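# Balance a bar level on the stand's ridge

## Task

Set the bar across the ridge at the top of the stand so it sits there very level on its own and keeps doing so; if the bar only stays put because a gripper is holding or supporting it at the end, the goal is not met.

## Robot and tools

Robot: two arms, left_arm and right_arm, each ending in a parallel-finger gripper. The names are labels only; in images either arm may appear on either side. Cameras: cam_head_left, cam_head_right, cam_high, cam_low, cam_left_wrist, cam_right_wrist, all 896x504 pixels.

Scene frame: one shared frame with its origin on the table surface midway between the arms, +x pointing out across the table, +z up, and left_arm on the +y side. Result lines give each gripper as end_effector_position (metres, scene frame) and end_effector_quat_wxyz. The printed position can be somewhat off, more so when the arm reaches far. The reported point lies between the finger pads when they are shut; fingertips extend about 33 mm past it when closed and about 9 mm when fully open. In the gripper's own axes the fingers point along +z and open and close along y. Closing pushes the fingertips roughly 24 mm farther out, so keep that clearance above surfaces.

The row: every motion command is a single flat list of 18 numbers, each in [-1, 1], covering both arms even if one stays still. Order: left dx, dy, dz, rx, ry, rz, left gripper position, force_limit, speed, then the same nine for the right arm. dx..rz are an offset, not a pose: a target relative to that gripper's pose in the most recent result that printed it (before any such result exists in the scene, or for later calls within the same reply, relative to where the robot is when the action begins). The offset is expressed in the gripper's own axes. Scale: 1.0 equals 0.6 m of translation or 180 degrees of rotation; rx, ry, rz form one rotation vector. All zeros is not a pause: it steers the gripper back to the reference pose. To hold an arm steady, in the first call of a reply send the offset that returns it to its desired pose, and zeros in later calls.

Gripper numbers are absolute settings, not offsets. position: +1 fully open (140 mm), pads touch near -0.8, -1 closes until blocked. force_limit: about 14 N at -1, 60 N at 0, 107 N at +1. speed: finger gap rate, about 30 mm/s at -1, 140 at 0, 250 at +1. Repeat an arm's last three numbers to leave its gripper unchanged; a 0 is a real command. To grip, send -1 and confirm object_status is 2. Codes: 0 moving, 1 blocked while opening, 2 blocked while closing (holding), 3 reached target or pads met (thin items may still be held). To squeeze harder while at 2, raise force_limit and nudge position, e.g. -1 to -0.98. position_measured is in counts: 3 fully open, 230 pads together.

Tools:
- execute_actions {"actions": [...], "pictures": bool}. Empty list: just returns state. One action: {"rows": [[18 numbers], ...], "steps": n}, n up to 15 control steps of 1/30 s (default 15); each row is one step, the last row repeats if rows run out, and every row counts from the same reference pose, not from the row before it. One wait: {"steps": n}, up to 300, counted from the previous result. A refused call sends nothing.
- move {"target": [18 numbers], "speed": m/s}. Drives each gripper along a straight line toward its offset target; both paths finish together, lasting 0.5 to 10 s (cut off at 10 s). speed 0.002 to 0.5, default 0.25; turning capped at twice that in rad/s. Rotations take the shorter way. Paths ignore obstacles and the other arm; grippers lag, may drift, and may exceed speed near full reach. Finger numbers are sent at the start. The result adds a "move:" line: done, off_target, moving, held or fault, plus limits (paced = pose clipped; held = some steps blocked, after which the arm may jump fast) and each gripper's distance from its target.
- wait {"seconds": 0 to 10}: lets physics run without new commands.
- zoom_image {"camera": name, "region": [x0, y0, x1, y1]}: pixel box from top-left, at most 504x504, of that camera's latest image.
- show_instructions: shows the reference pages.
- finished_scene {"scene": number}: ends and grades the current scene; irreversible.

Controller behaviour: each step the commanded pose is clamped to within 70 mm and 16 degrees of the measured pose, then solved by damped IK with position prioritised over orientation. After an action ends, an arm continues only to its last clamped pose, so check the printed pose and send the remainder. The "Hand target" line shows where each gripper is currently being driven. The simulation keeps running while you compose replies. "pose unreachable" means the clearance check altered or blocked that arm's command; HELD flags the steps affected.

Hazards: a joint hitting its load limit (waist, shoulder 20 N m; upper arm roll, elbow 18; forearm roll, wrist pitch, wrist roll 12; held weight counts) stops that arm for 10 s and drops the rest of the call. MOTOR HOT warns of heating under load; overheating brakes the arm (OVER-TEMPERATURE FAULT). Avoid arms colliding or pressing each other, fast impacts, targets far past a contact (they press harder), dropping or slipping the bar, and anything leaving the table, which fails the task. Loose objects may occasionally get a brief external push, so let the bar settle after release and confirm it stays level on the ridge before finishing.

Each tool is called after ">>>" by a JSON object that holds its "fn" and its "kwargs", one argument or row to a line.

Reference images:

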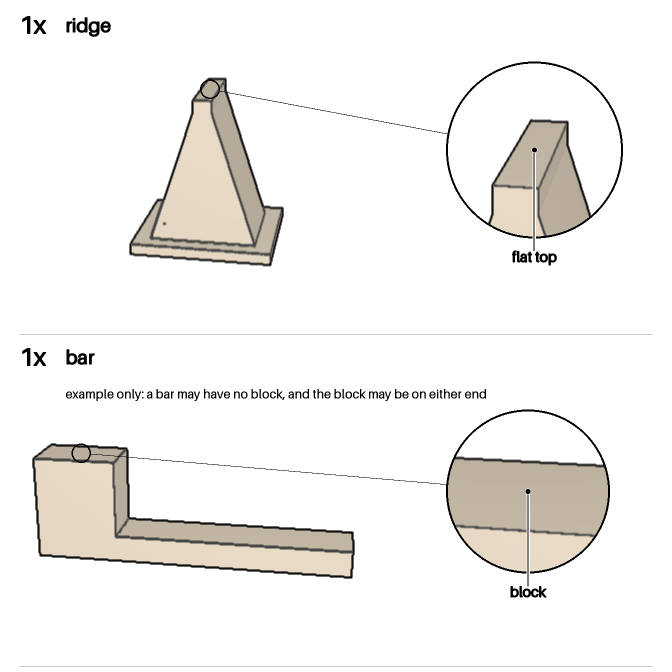

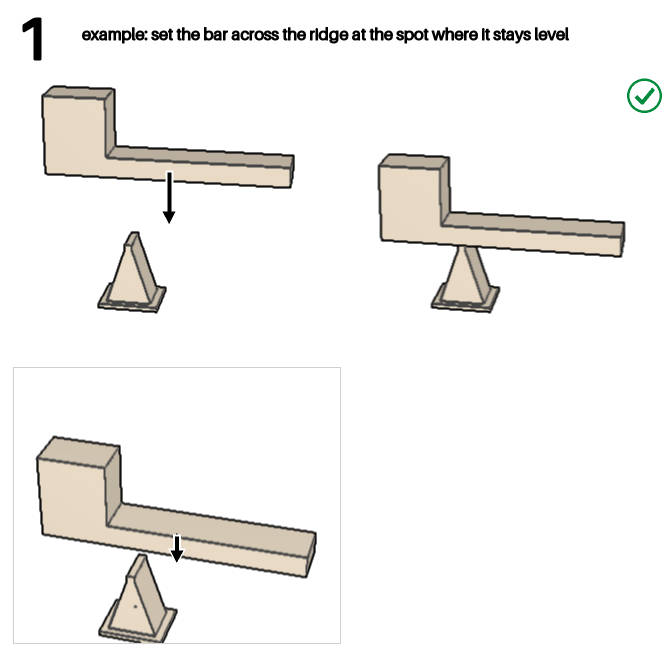

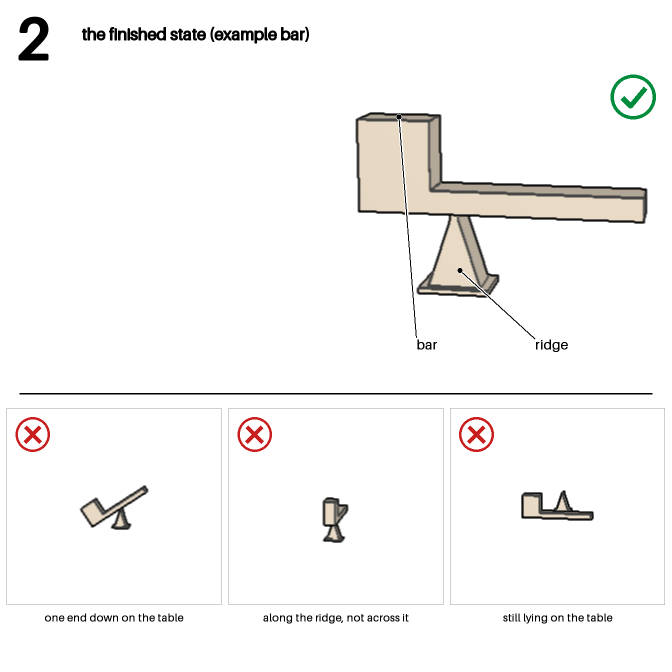

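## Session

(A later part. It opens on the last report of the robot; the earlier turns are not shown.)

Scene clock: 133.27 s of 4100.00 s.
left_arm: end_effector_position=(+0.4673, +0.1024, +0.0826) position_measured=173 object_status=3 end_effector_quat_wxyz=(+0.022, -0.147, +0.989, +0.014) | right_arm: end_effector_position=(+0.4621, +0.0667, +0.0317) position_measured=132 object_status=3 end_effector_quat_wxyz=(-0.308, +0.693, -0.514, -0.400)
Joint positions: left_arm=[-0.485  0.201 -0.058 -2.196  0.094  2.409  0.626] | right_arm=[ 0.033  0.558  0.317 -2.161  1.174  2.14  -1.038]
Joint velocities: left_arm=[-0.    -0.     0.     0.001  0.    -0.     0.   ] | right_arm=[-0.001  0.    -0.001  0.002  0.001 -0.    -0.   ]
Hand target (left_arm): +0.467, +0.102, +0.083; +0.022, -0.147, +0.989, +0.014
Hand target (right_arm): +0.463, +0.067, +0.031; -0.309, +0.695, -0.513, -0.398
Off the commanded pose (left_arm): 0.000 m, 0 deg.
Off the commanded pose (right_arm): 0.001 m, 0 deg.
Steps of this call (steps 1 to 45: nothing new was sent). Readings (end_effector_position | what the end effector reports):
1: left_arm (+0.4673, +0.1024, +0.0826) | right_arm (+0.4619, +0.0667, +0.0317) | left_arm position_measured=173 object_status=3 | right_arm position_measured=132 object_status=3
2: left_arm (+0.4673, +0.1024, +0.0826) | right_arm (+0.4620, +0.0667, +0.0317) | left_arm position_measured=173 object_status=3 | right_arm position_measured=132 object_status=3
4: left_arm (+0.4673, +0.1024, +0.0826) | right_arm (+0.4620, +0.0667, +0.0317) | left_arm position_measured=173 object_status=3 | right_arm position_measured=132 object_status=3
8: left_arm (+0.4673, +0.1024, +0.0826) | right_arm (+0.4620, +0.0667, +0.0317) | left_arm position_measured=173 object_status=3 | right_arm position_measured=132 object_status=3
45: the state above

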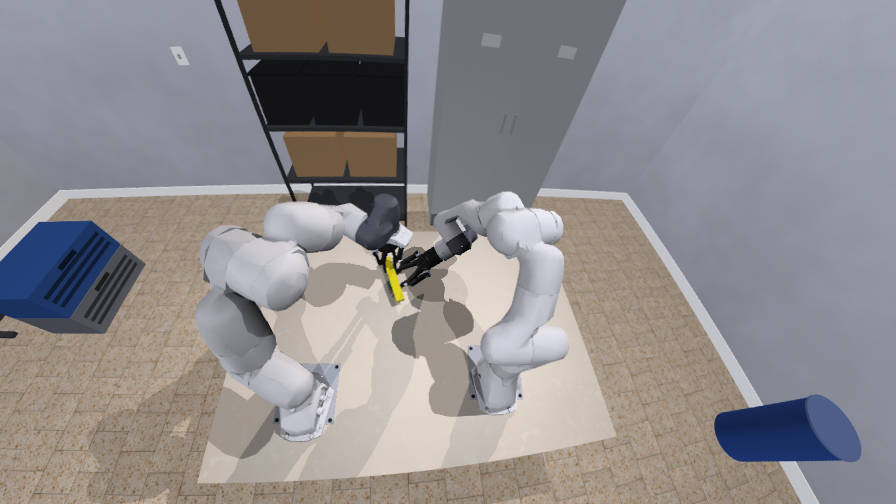

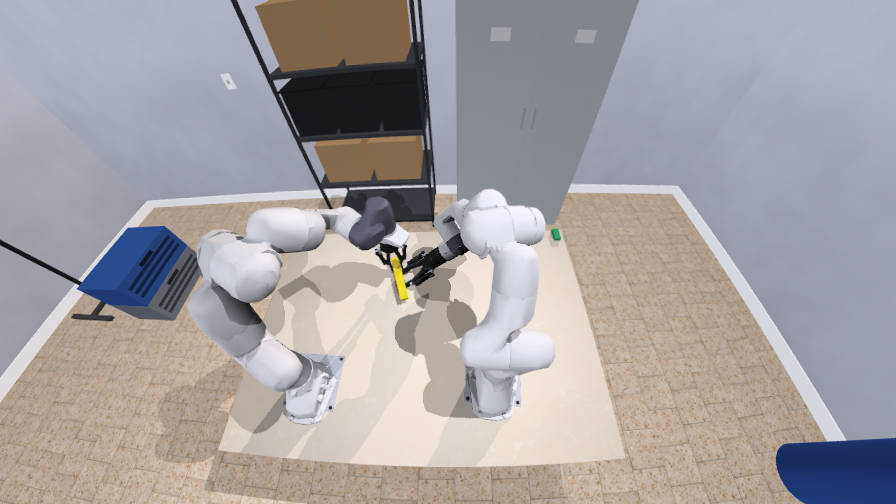

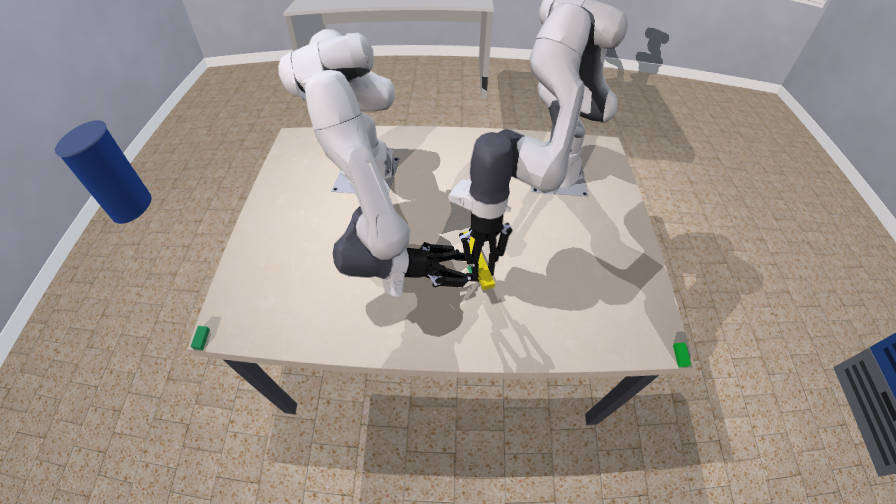

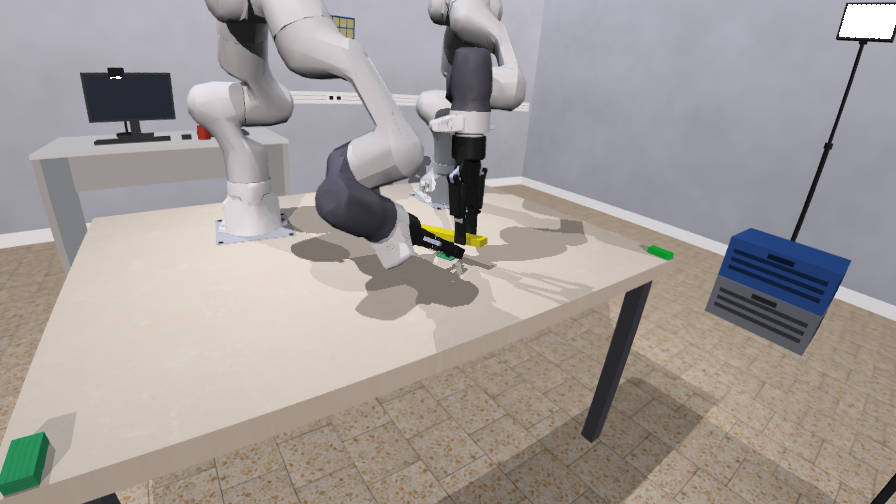

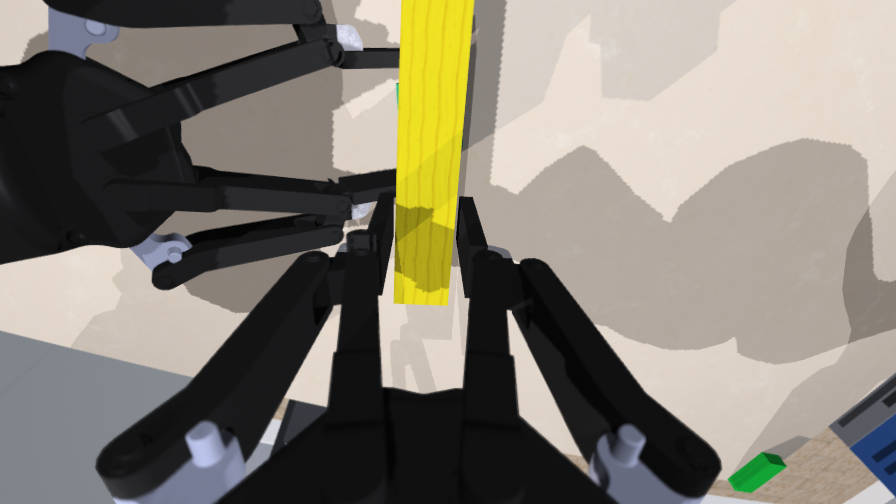

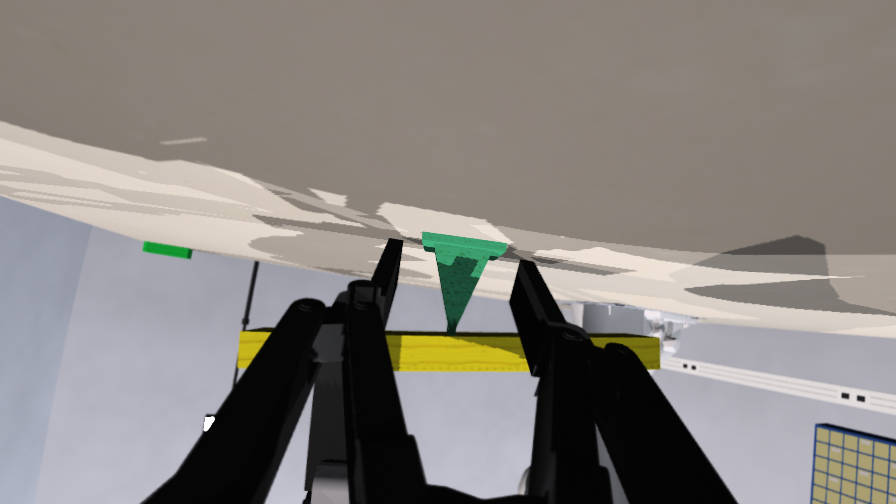

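>>> {"fn": "move", "kwargs": {
  "target": [0,0,0,0,0,0,-0.35,-0.3,-1, -0.006,0,-0.0035,0,0,0,-0.03,0,0],
  "speed": 0.01
}}

>>> {"fn": "move", "kwargs": {
  "target": [0,0,0,0,0,0,-1,-0.3,-1, 0,0,0,0,0,0,-0.03,0,0]
}}

>>> {"fn": "move", "kwargs": {
  "target": [0,0,-0.006,0,0,0,-1,-0.3,-1, 0,0,0,0,0,0,-0.03,0,0],
  "speed": 0.01
}}

>>> {"fn": "move", "kwargs": {
  "target": [-0.009,0,0,0,0,0,-1,-0.3,-1, 0,0,0,0,0,0,-0.03,0,0],
  "speed": 0.01
}}

>>> {"fn": "move", "kwargs": {
  "target": [0,0,0.007,0,0,0,-1,-0.3,-1, 0,0,0,0,0,0,-0.03,0,0],
  "speed": 0.01
}}

>>> {"fn": "move", "kwargs": {
  "target": [0,0,0,0,0,0,-1,-0.3,-1, 0,0,0,0,0,0,-0.03,0,0]
}}

>>> {"fn": "move", "kwargs": {
  "target": [0,0,0,0,0,0,-0.35,-0.3,-1, 0,0,0,0,0,0,-0.03,0,0]
}}

>>> {"fn": "move", "kwargs": {
  "target": [0,0,0,0,0,0,-0.35,-0.3,-1, 0.006,0,0.0035,0,0,0,-0.03,0,0],
  "speed": 0.005
}}

Scene clock: 140.17 s of 4100.00 s.
left_arm: end_effector_position=(+0.4673, +0.1024, +0.0826) position_measured=173 object_status=3 end_effector_quat_wxyz=(+0.022, -0.147, +0.989, +0.014) | right_arm: end_effector_position=(+0.4633, +0.0665, +0.0352) position_measured=132 object_status=3 end_effector_quat_wxyz=(-0.309, +0.695, -0.513, -0.398)
Joint positions: left_arm=[-0.485  0.201 -0.058 -2.196  0.094  2.409  0.626] | right_arm=[ 0.033  0.548  0.317 -2.163  1.174  2.139 -1.037]
Joint velocities: left_arm=[-0.    -0.002 -0.001  0.001 -0.     0.     0.001] | right_arm=[-0.    -0.003 -0.    -0.002 -0.001 -0.002  0.003]
Hand target (left_arm): +0.467, +0.102, +0.083; +0.022, -0.147, +0.989, +0.014
Hand target (right_arm): +0.462, +0.067, +0.036; -0.308, +0.693, -0.514, -0.400
Off the commanded pose (left_arm): 0.000 m, 0 deg.
Off the commanded pose (right_arm): 0.001 m, 0 deg.
After step 90, 3.20 s passed at rest.
move: done

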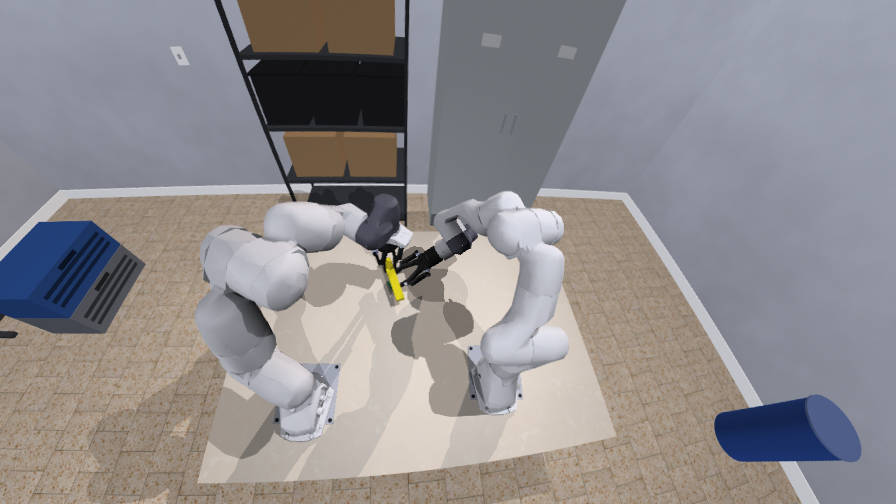

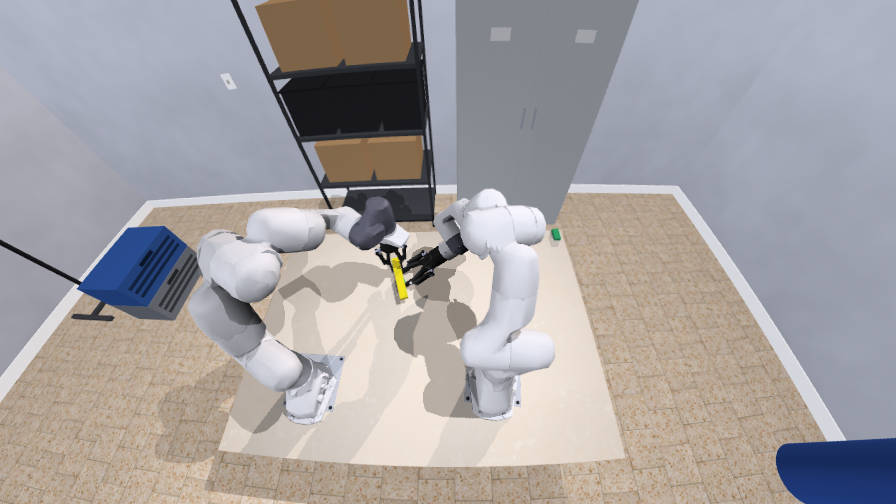

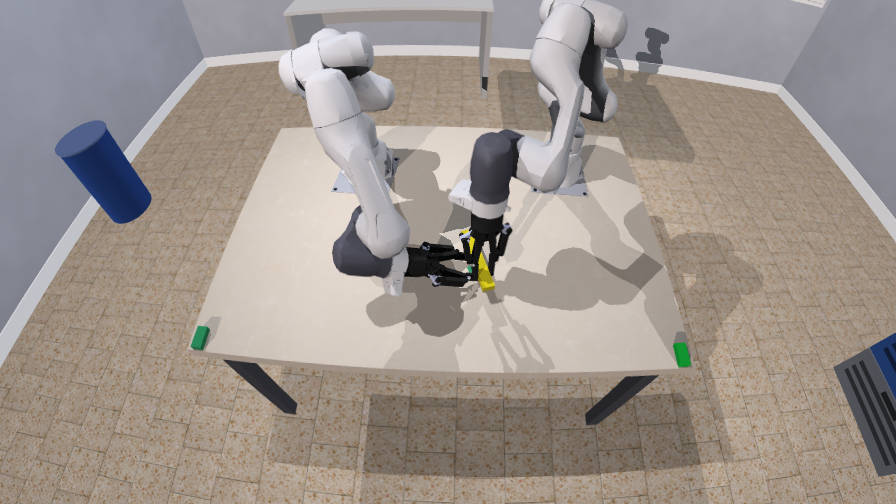

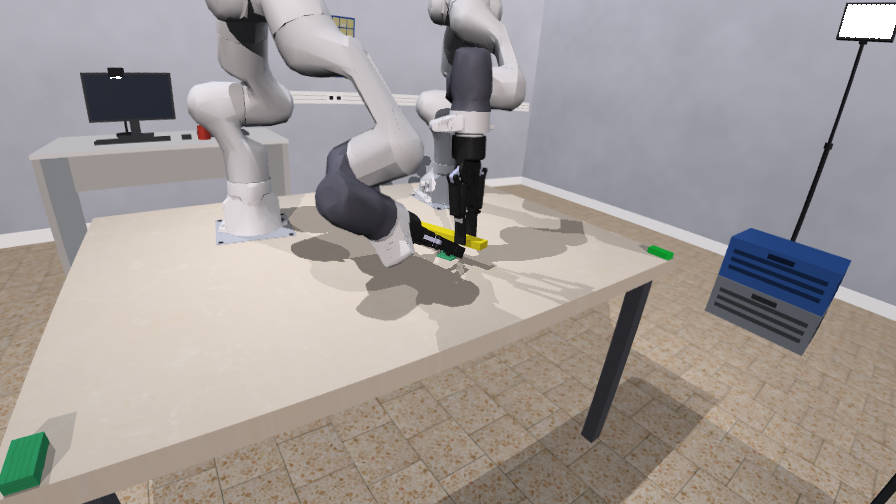

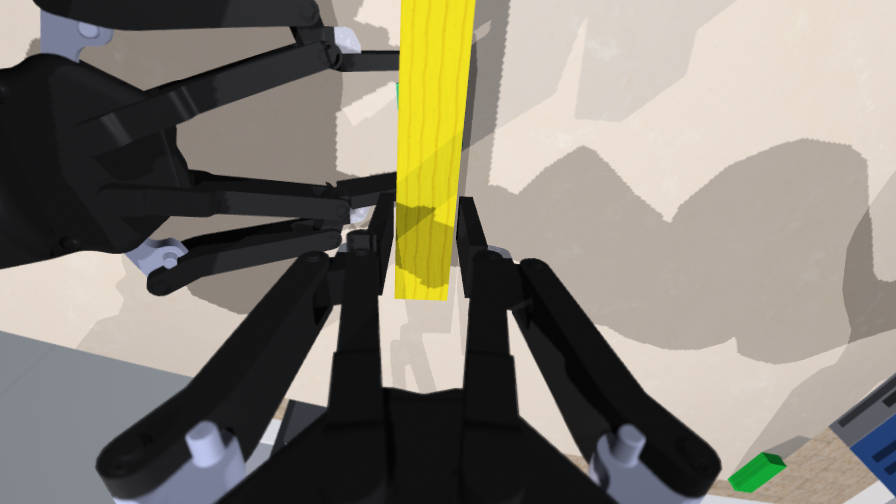

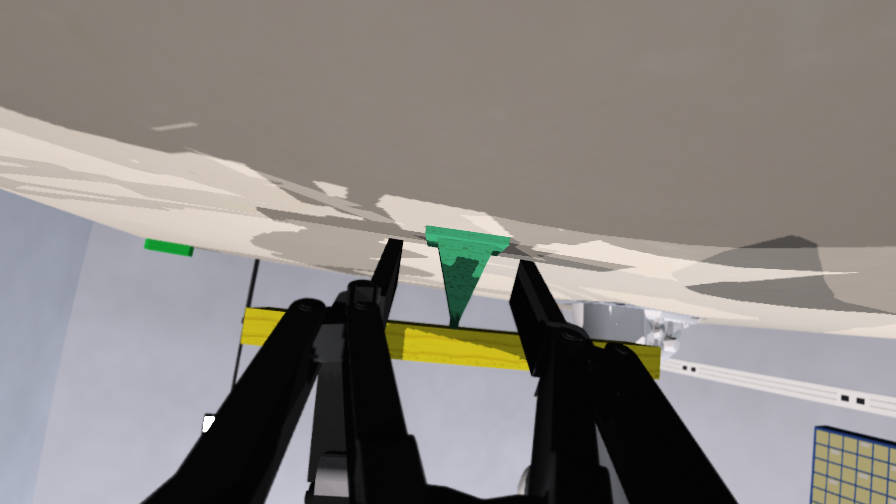

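Scene clock: 140.67 s of 4100.00 s.
left_arm: end_effector_position=(+0.4673, +0.1024, +0.0827) position_measured=184 object_status=2 end_effector_quat_wxyz=(+0.022, -0.147, +0.989, +0.014) | right_arm: end_effector_position=(+0.4633, +0.0665, +0.0352) position_measured=132 object_status=3 end_effector_quat_wxyz=(-0.309, +0.695, -0.513, -0.398)
Joint positions: left_arm=[-0.485  0.201 -0.058 -2.196  0.094  2.409  0.626] | right_arm=[ 0.033  0.548  0.317 -2.163  1.174  2.139 -1.037]
Joint velocities: left_arm=[ 0.     0.001  0.    -0.     0.001  0.     0.001] | right_arm=[-0.     0.001 -0.    -0.001 -0.001  0.001 -0.   ]
Hand target (left_arm): +0.467, +0.102, +0.083; +0.022, -0.147, +0.989, +0.014
Hand target (right_arm): +0.463, +0.066, +0.035; -0.309, +0.695, -0.513, -0.398
Off the commanded pose (left_arm): 0.000 m, 0 deg.
Off the commanded pose (right_arm): 0.000 m, 0 deg.
move: done

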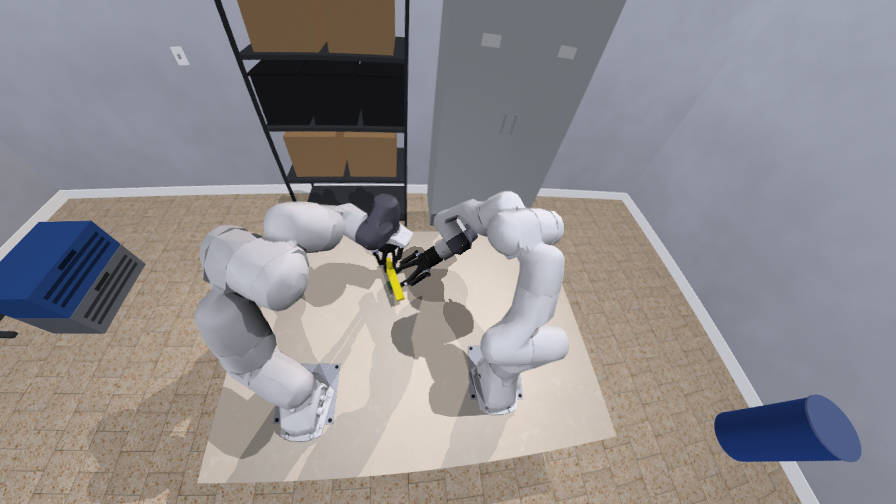

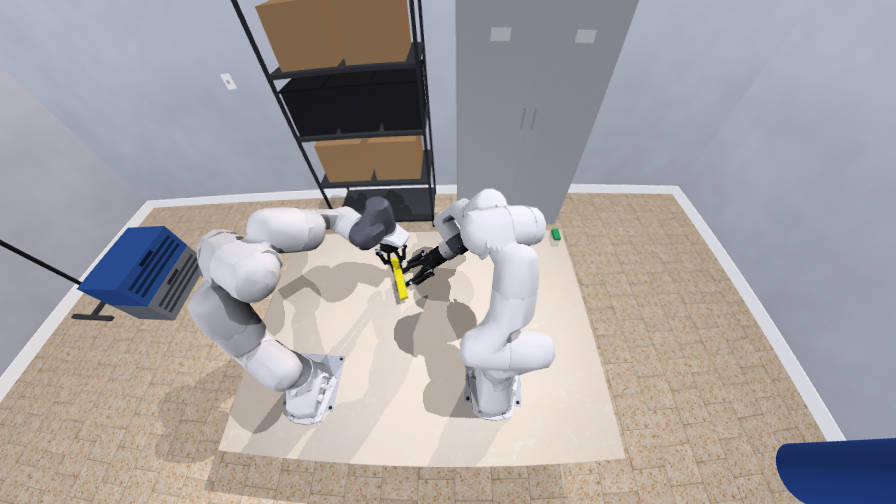

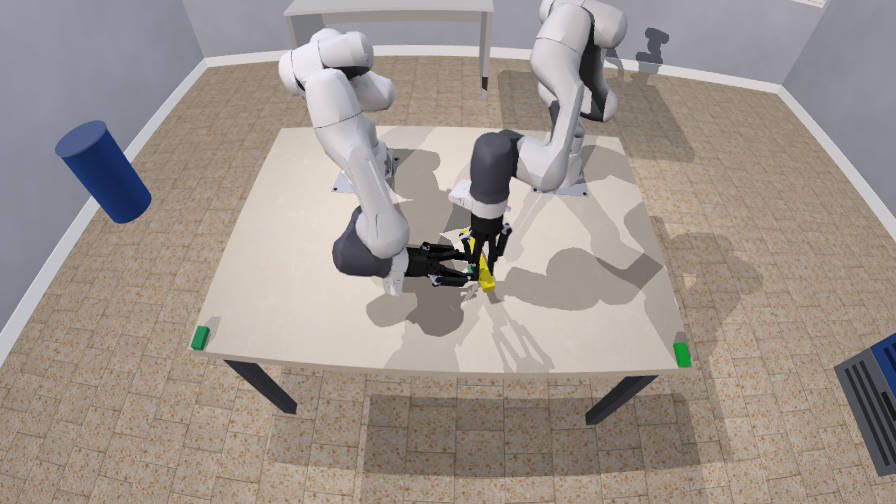

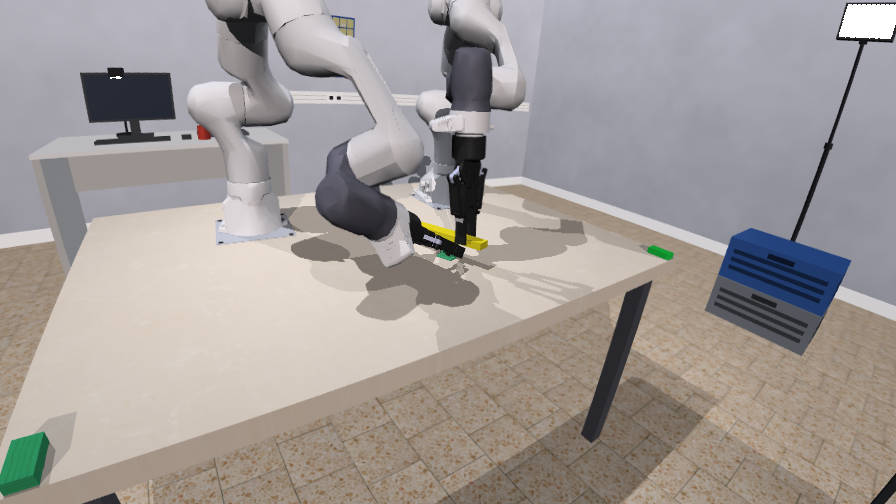

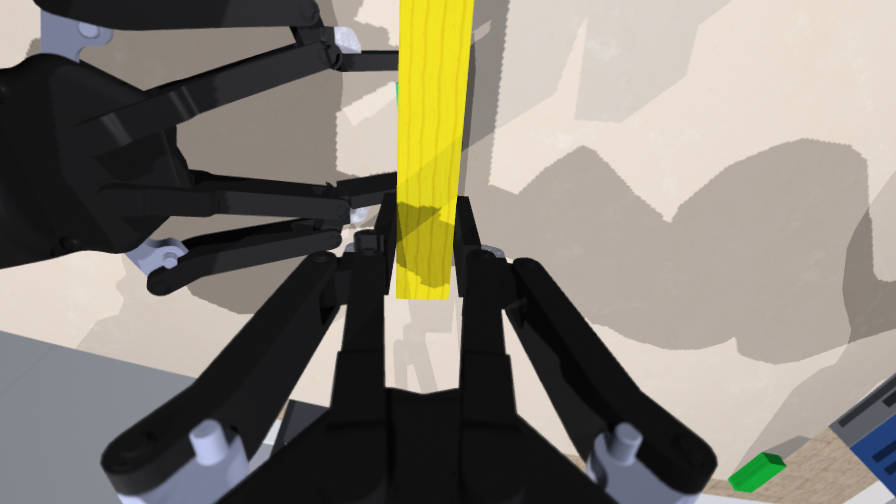

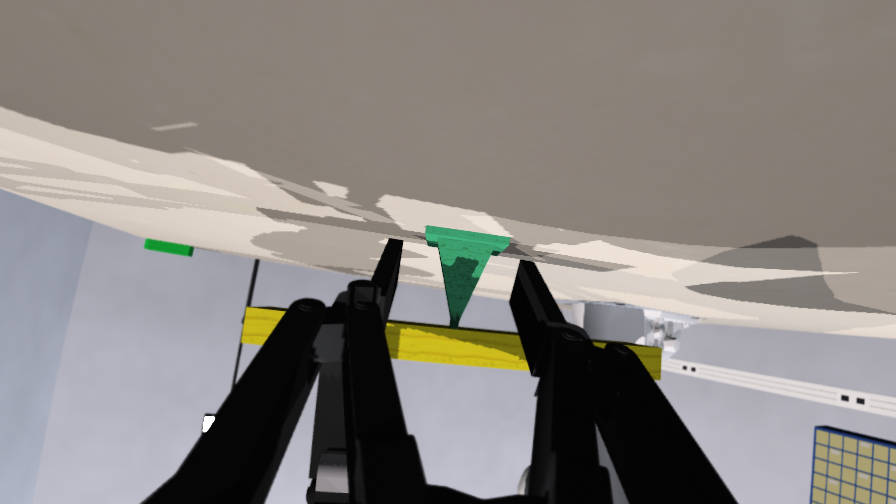

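Scene clock: 141.37 s of 4100.00 s.
left_arm: end_effector_position=(+0.4669, +0.1029, +0.0847) position_measured=184 object_status=2 end_effector_quat_wxyz=(+0.022, -0.148, +0.989, +0.015) | right_arm: end_effector_position=(+0.4633, +0.0665, +0.0352) position_measured=132 object_status=3 end_effector_quat_wxyz=(-0.309, +0.695, -0.513, -0.398)
Joint positions: left_arm=[-0.485  0.196 -0.058 -2.196  0.094  2.403  0.626] | right_arm=[ 0.033  0.548  0.317 -2.163  1.174  2.139 -1.037]
Joint velocities: left_arm=[ 0.    -0.     0.    -0.     0.001 -0.005  0.002] | right_arm=[-0.    -0.001  0.001 -0.    -0.001  0.    -0.001]
Hand target (left_arm): +0.467, +0.102, +0.086; +0.022, -0.147, +0.989, +0.014
Hand target (right_arm): +0.463, +0.066, +0.035; -0.309, +0.695, -0.513, -0.398
Off the commanded pose (left_arm): 0.002 m, 0 deg.
Off the commanded pose (right_arm): 0.000 m, 0 deg.
move: done

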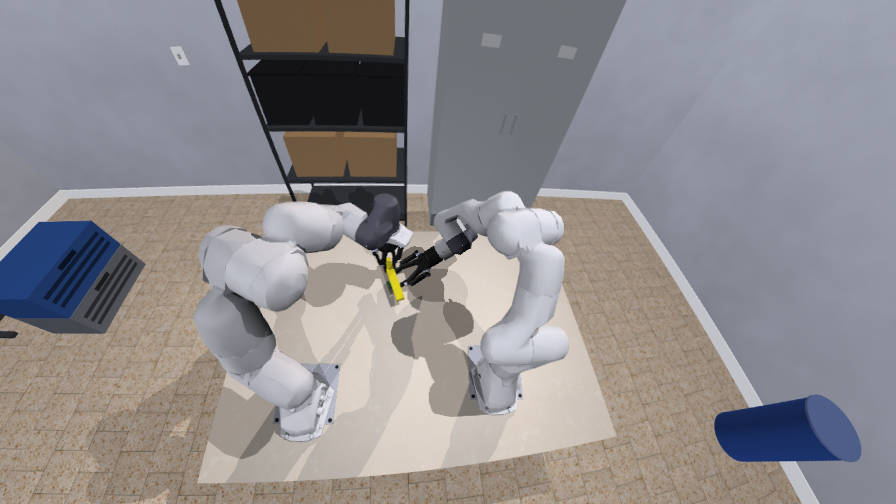

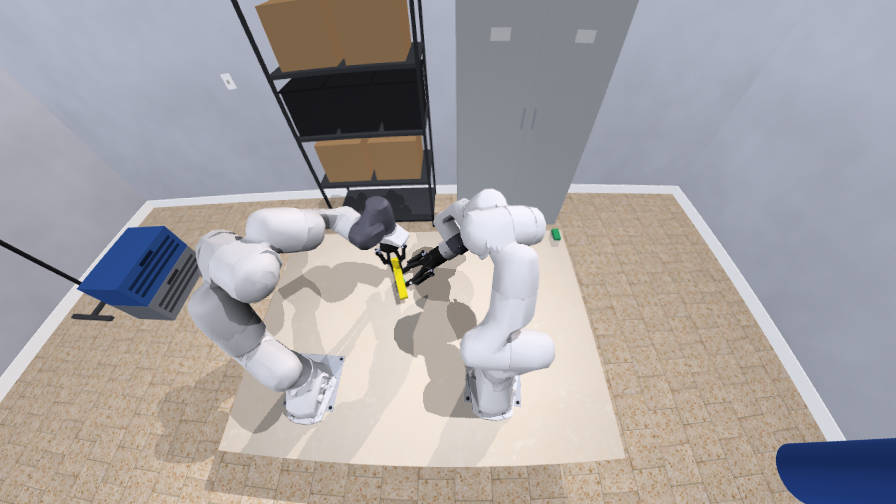

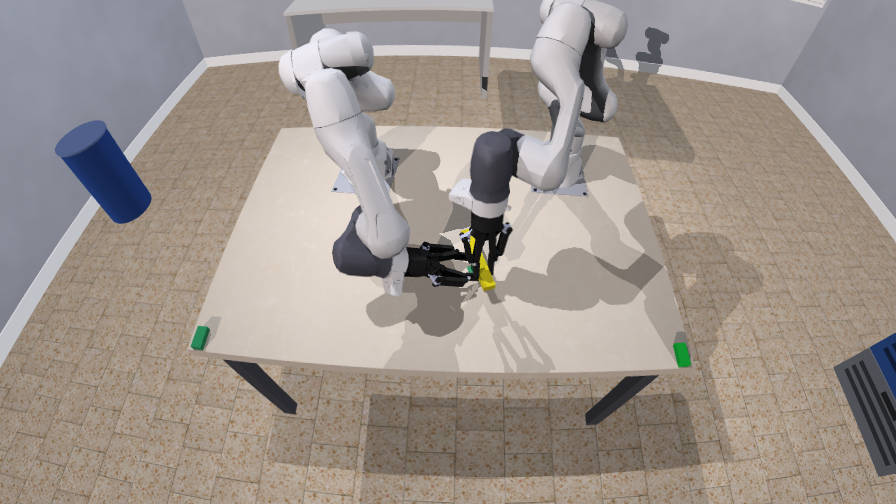

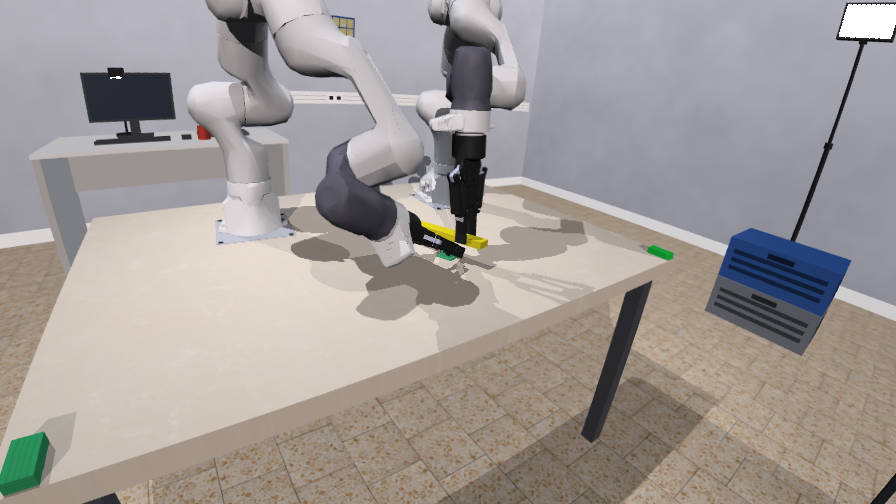

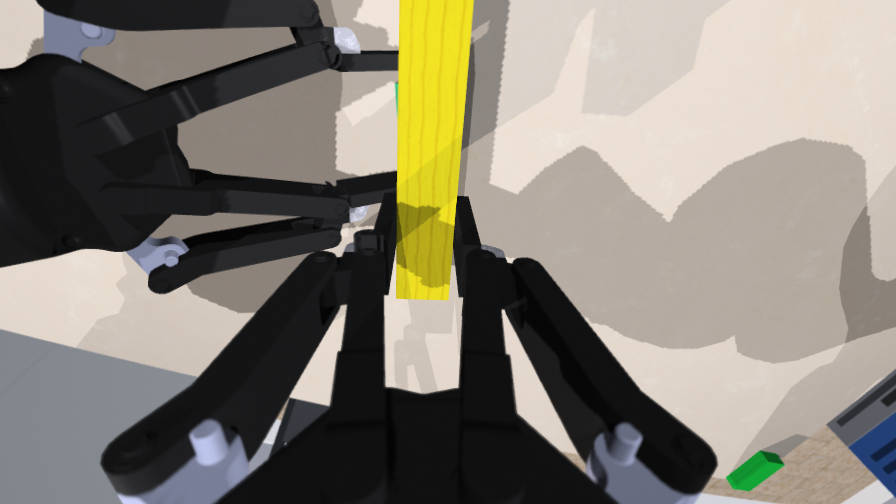

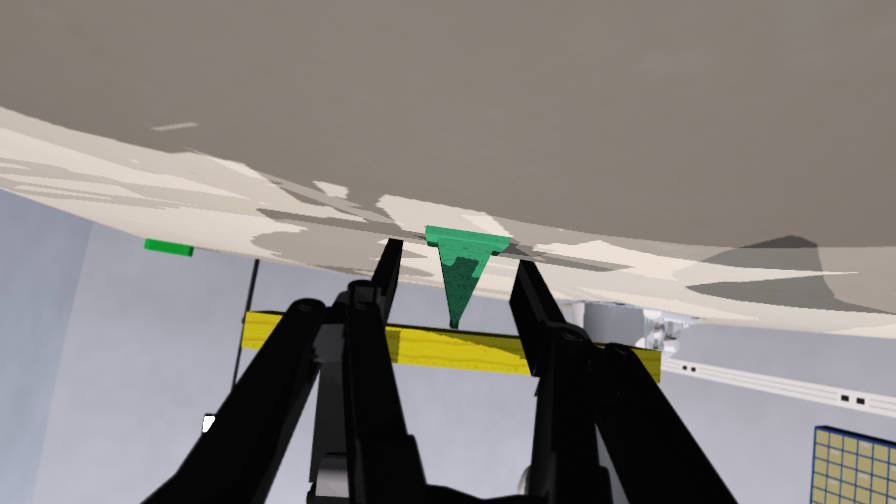

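Scene clock: 142.13 s of 4100.00 s.
left_arm: end_effector_position=(+0.4712, +0.1035, +0.0848) position_measured=184 object_status=2 end_effector_quat_wxyz=(+0.023, -0.149, +0.989, +0.014) | right_arm: end_effector_position=(+0.4633, +0.0665, +0.0352) position_measured=132 object_status=3 end_effector_quat_wxyz=(-0.309, +0.695, -0.513, -0.398)
Joint positions: left_arm=[-0.48   0.204 -0.058 -2.185  0.094  2.402  0.63 ] | right_arm=[ 0.033  0.548  0.317 -2.163  1.174  2.139 -1.037]
Joint velocities: left_arm=[ 0.003  0.001 -0.     0.001  0.    -0.002  0.004] | right_arm=[-0.     0.     0.     0.002  0.001  0.001  0.   ]
Hand target (left_arm): +0.472, +0.104, +0.085; +0.022, -0.148, +0.989, +0.015
Hand target (right_arm): +0.463, +0.066, +0.035; -0.309, +0.695, -0.513, -0.398
Off the commanded pose (left_arm): 0.001 m, 0 deg.
Off the commanded pose (right_arm): 0.000 m, 0 deg.
move: done

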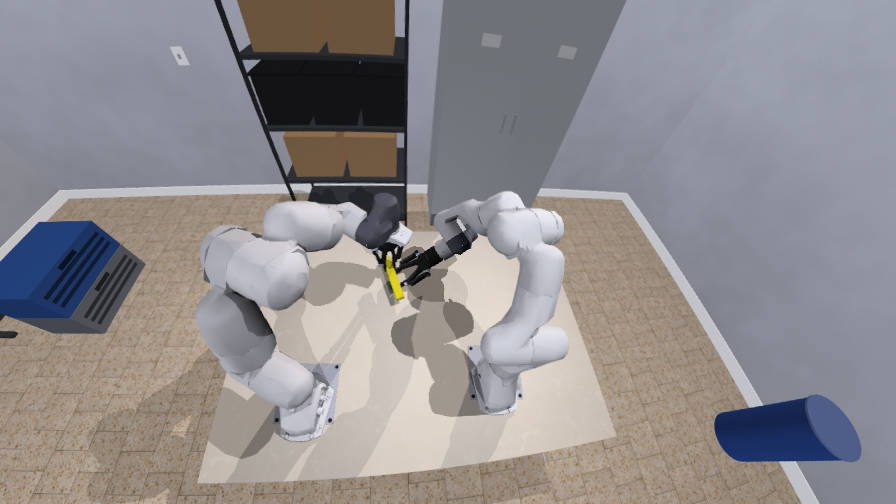

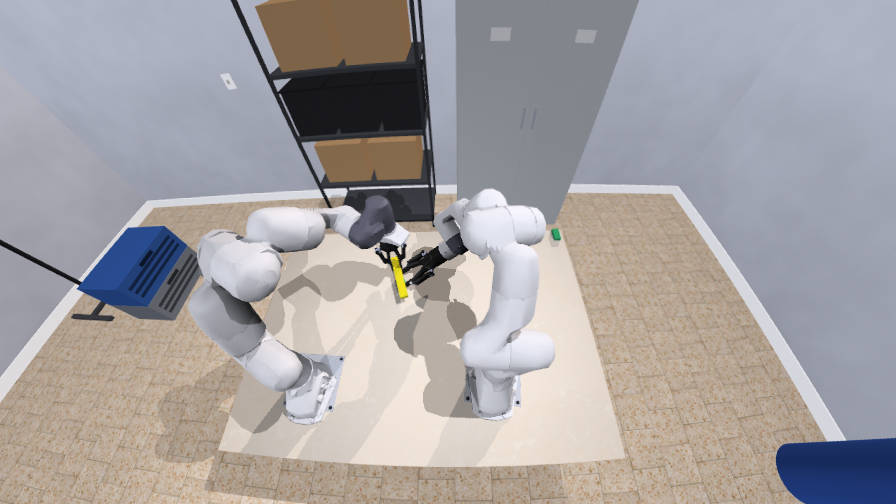

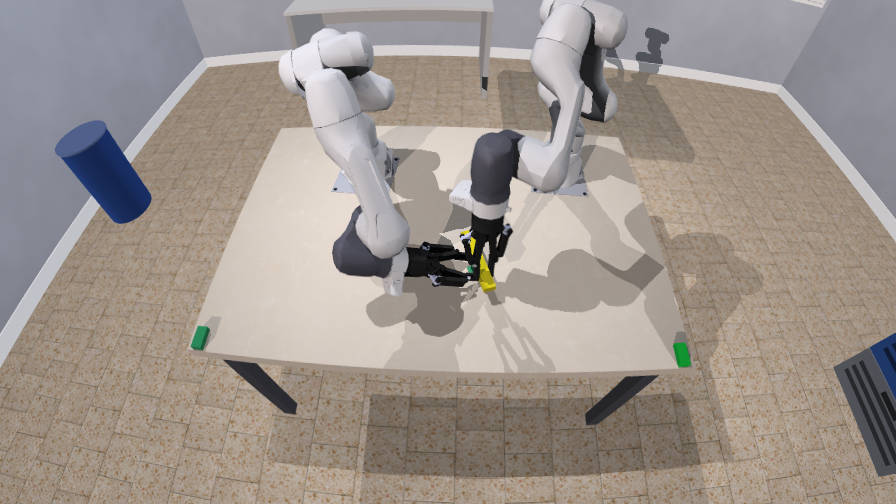

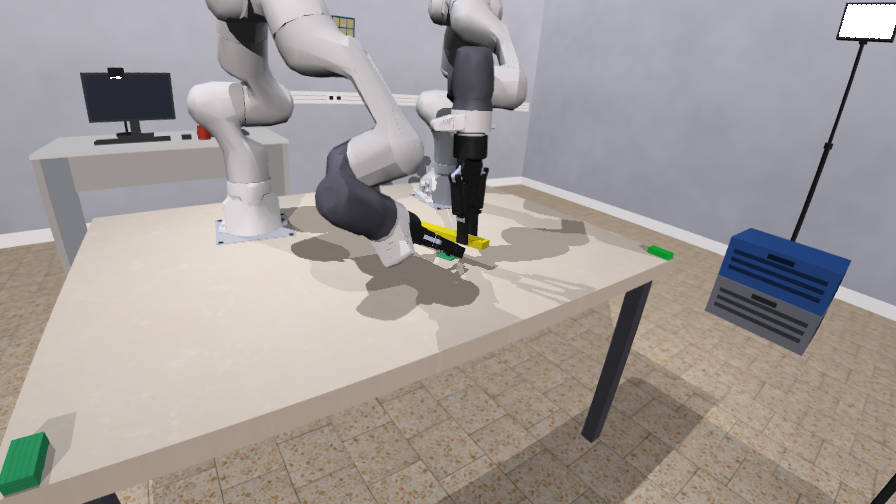

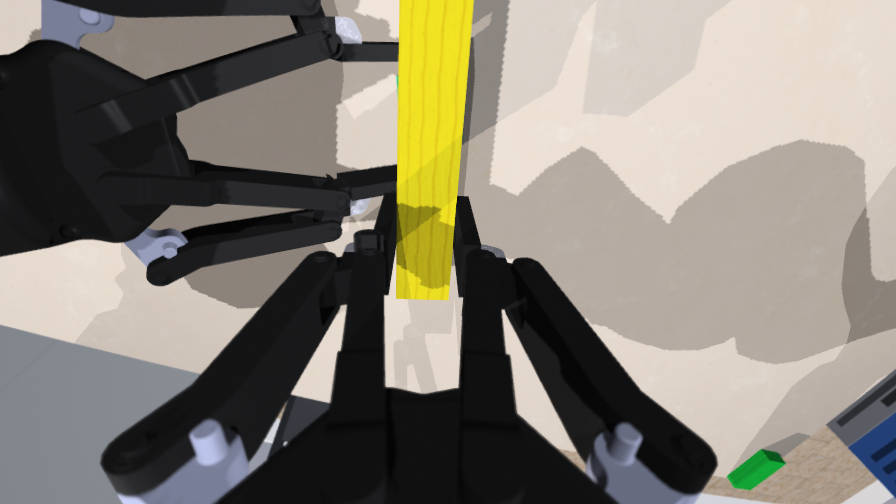

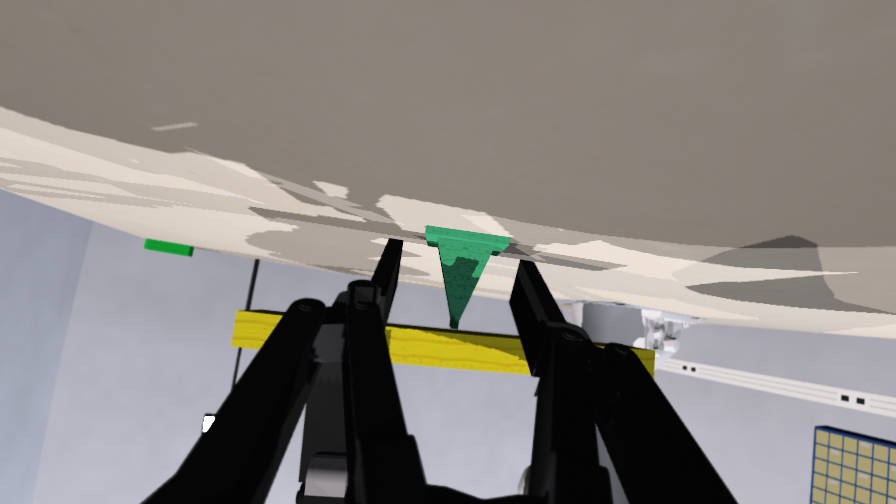

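Scene clock: 142.83 s of 4100.00 s.
left_arm: end_effector_position=(+0.4710, +0.1035, +0.0826) position_measured=184 object_status=2 end_effector_quat_wxyz=(+0.022, -0.149, +0.989, +0.015) | right_arm: end_effector_position=(+0.4633, +0.0665, +0.0352) position_measured=132 object_status=3 end_effector_quat_wxyz=(-0.309, +0.695, -0.513, -0.398)
Joint positions: left_arm=[-0.48   0.208 -0.058 -2.186  0.094  2.405  0.63 ] | right_arm=[ 0.033  0.548  0.317 -2.163  1.174  2.139 -1.037]
Joint velocities: left_arm=[-0.001  0.    -0.001 -0.001  0.001  0.    -0.   ] | right_arm=[ 0.    -0.001 -0.    -0.     0.001 -0.001  0.   ]
Hand target (left_arm): +0.471, +0.104, +0.081; +0.022, -0.149, +0.989, +0.014
Hand target (right_arm): +0.463, +0.066, +0.035; -0.309, +0.695, -0.513, -0.398
Off the commanded pose (left_arm): 0.002 m, 0 deg.
Off the commanded pose (right_arm): 0.000 m, 0 deg.
move: done

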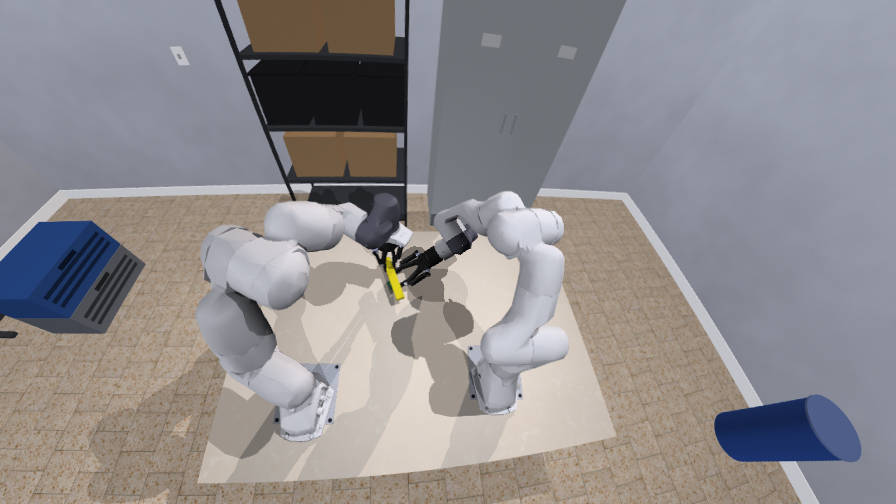

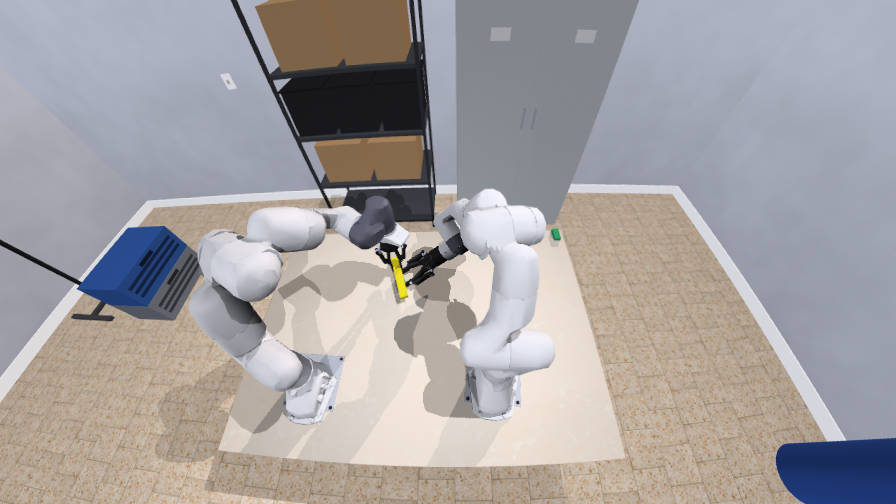

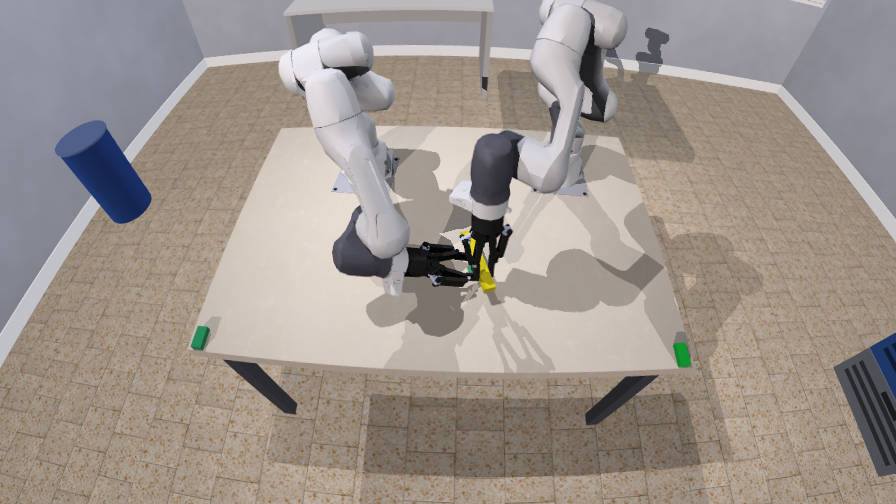

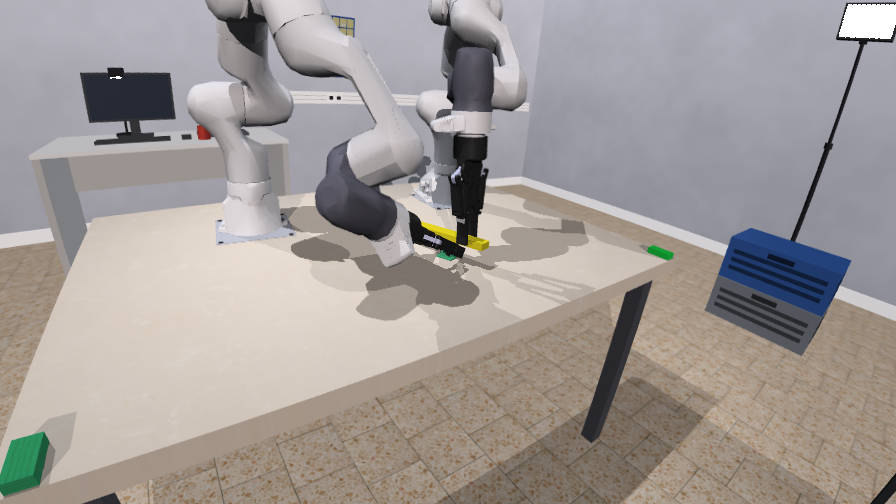

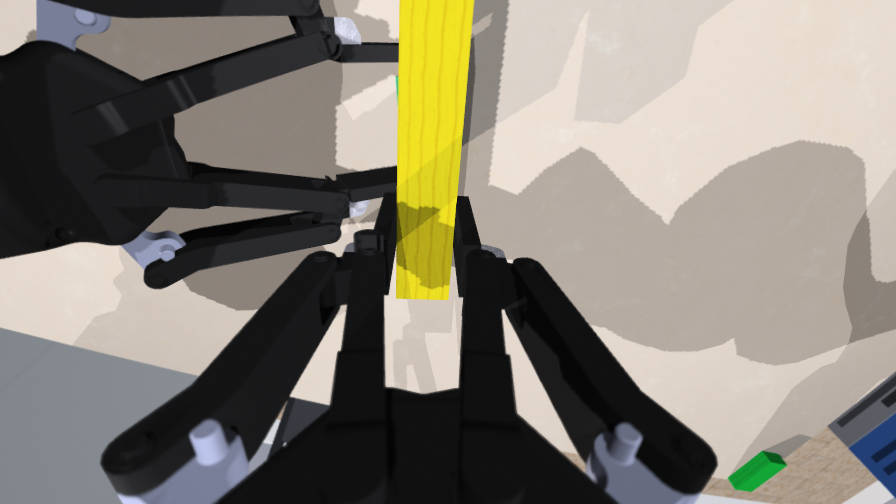

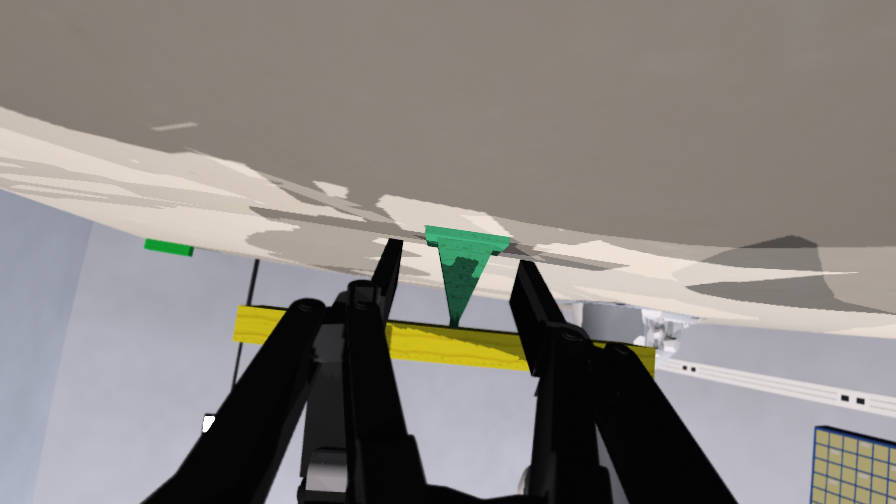

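Scene clock: 143.33 s of 4100.00 s.
left_arm: end_effector_position=(+0.4710, +0.1035, +0.0827) position_measured=184 object_status=2 end_effector_quat_wxyz=(+0.022, -0.149, +0.989, +0.015) | right_arm: end_effector_position=(+0.4633, +0.0665, +0.0352) position_measured=132 object_status=3 end_effector_quat_wxyz=(-0.309, +0.695, -0.513, -0.398)
Joint positions: left_arm=[-0.48   0.208 -0.058 -2.186  0.094  2.405  0.63 ] | right_arm=[ 0.033  0.548  0.317 -2.163  1.174  2.139 -1.037]
Joint velocities: left_arm=[ 0.002 -0.001  0.001  0.001 -0.     0.001  0.002] | right_arm=[-0.001  0.    -0.001  0.002 -0.002  0.     0.001]
Hand target (left_arm): +0.471, +0.104, +0.083; +0.022, -0.149, +0.989, +0.015
Hand target (right_arm): +0.463, +0.066, +0.035; -0.309, +0.695, -0.513, -0.398
Off the commanded pose (left_arm): 0.000 m, 0 deg.
Off the commanded pose (right_arm): 0.000 m, 0 deg.
move: done

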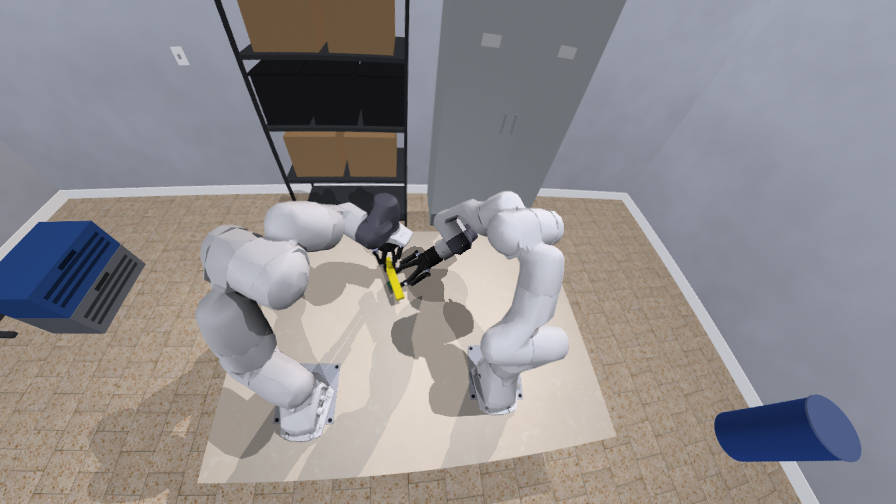

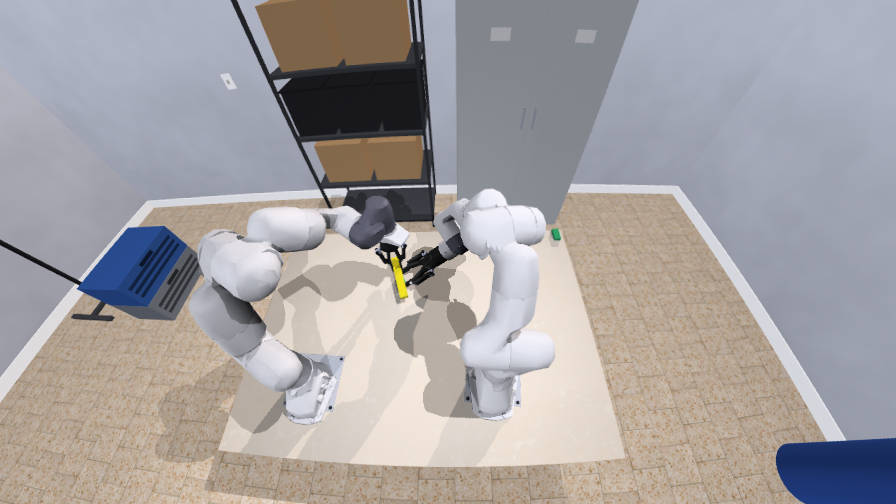

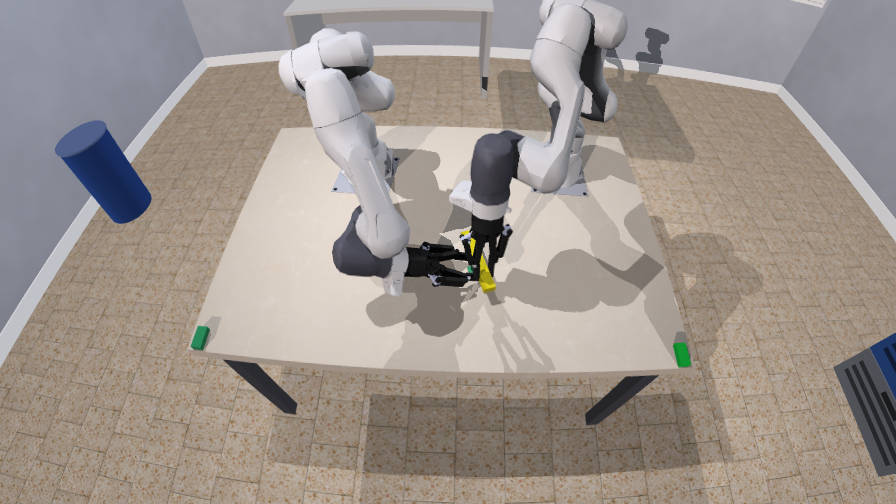

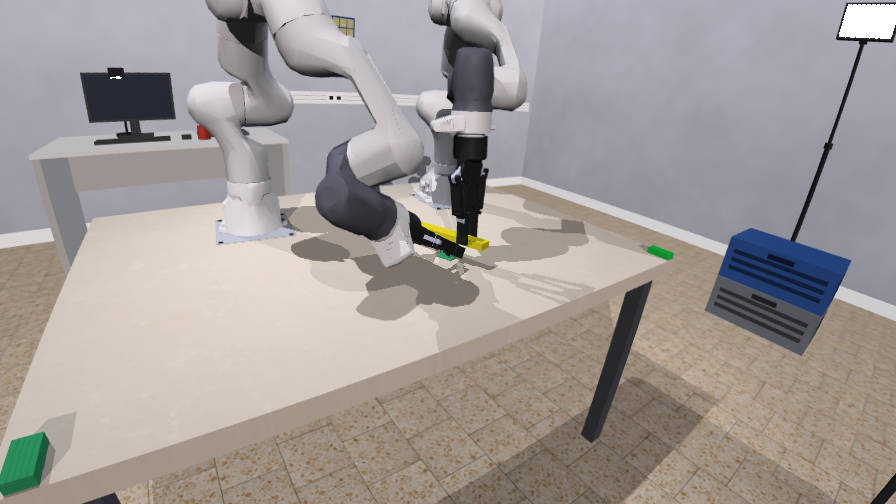

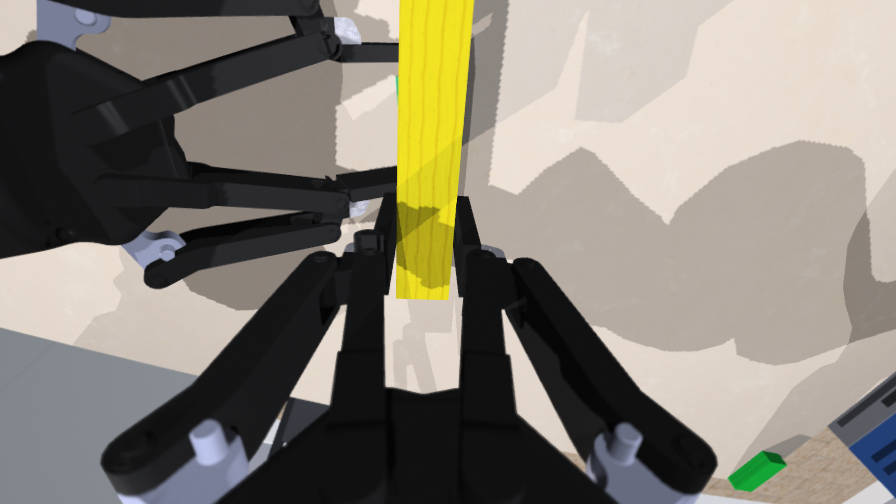

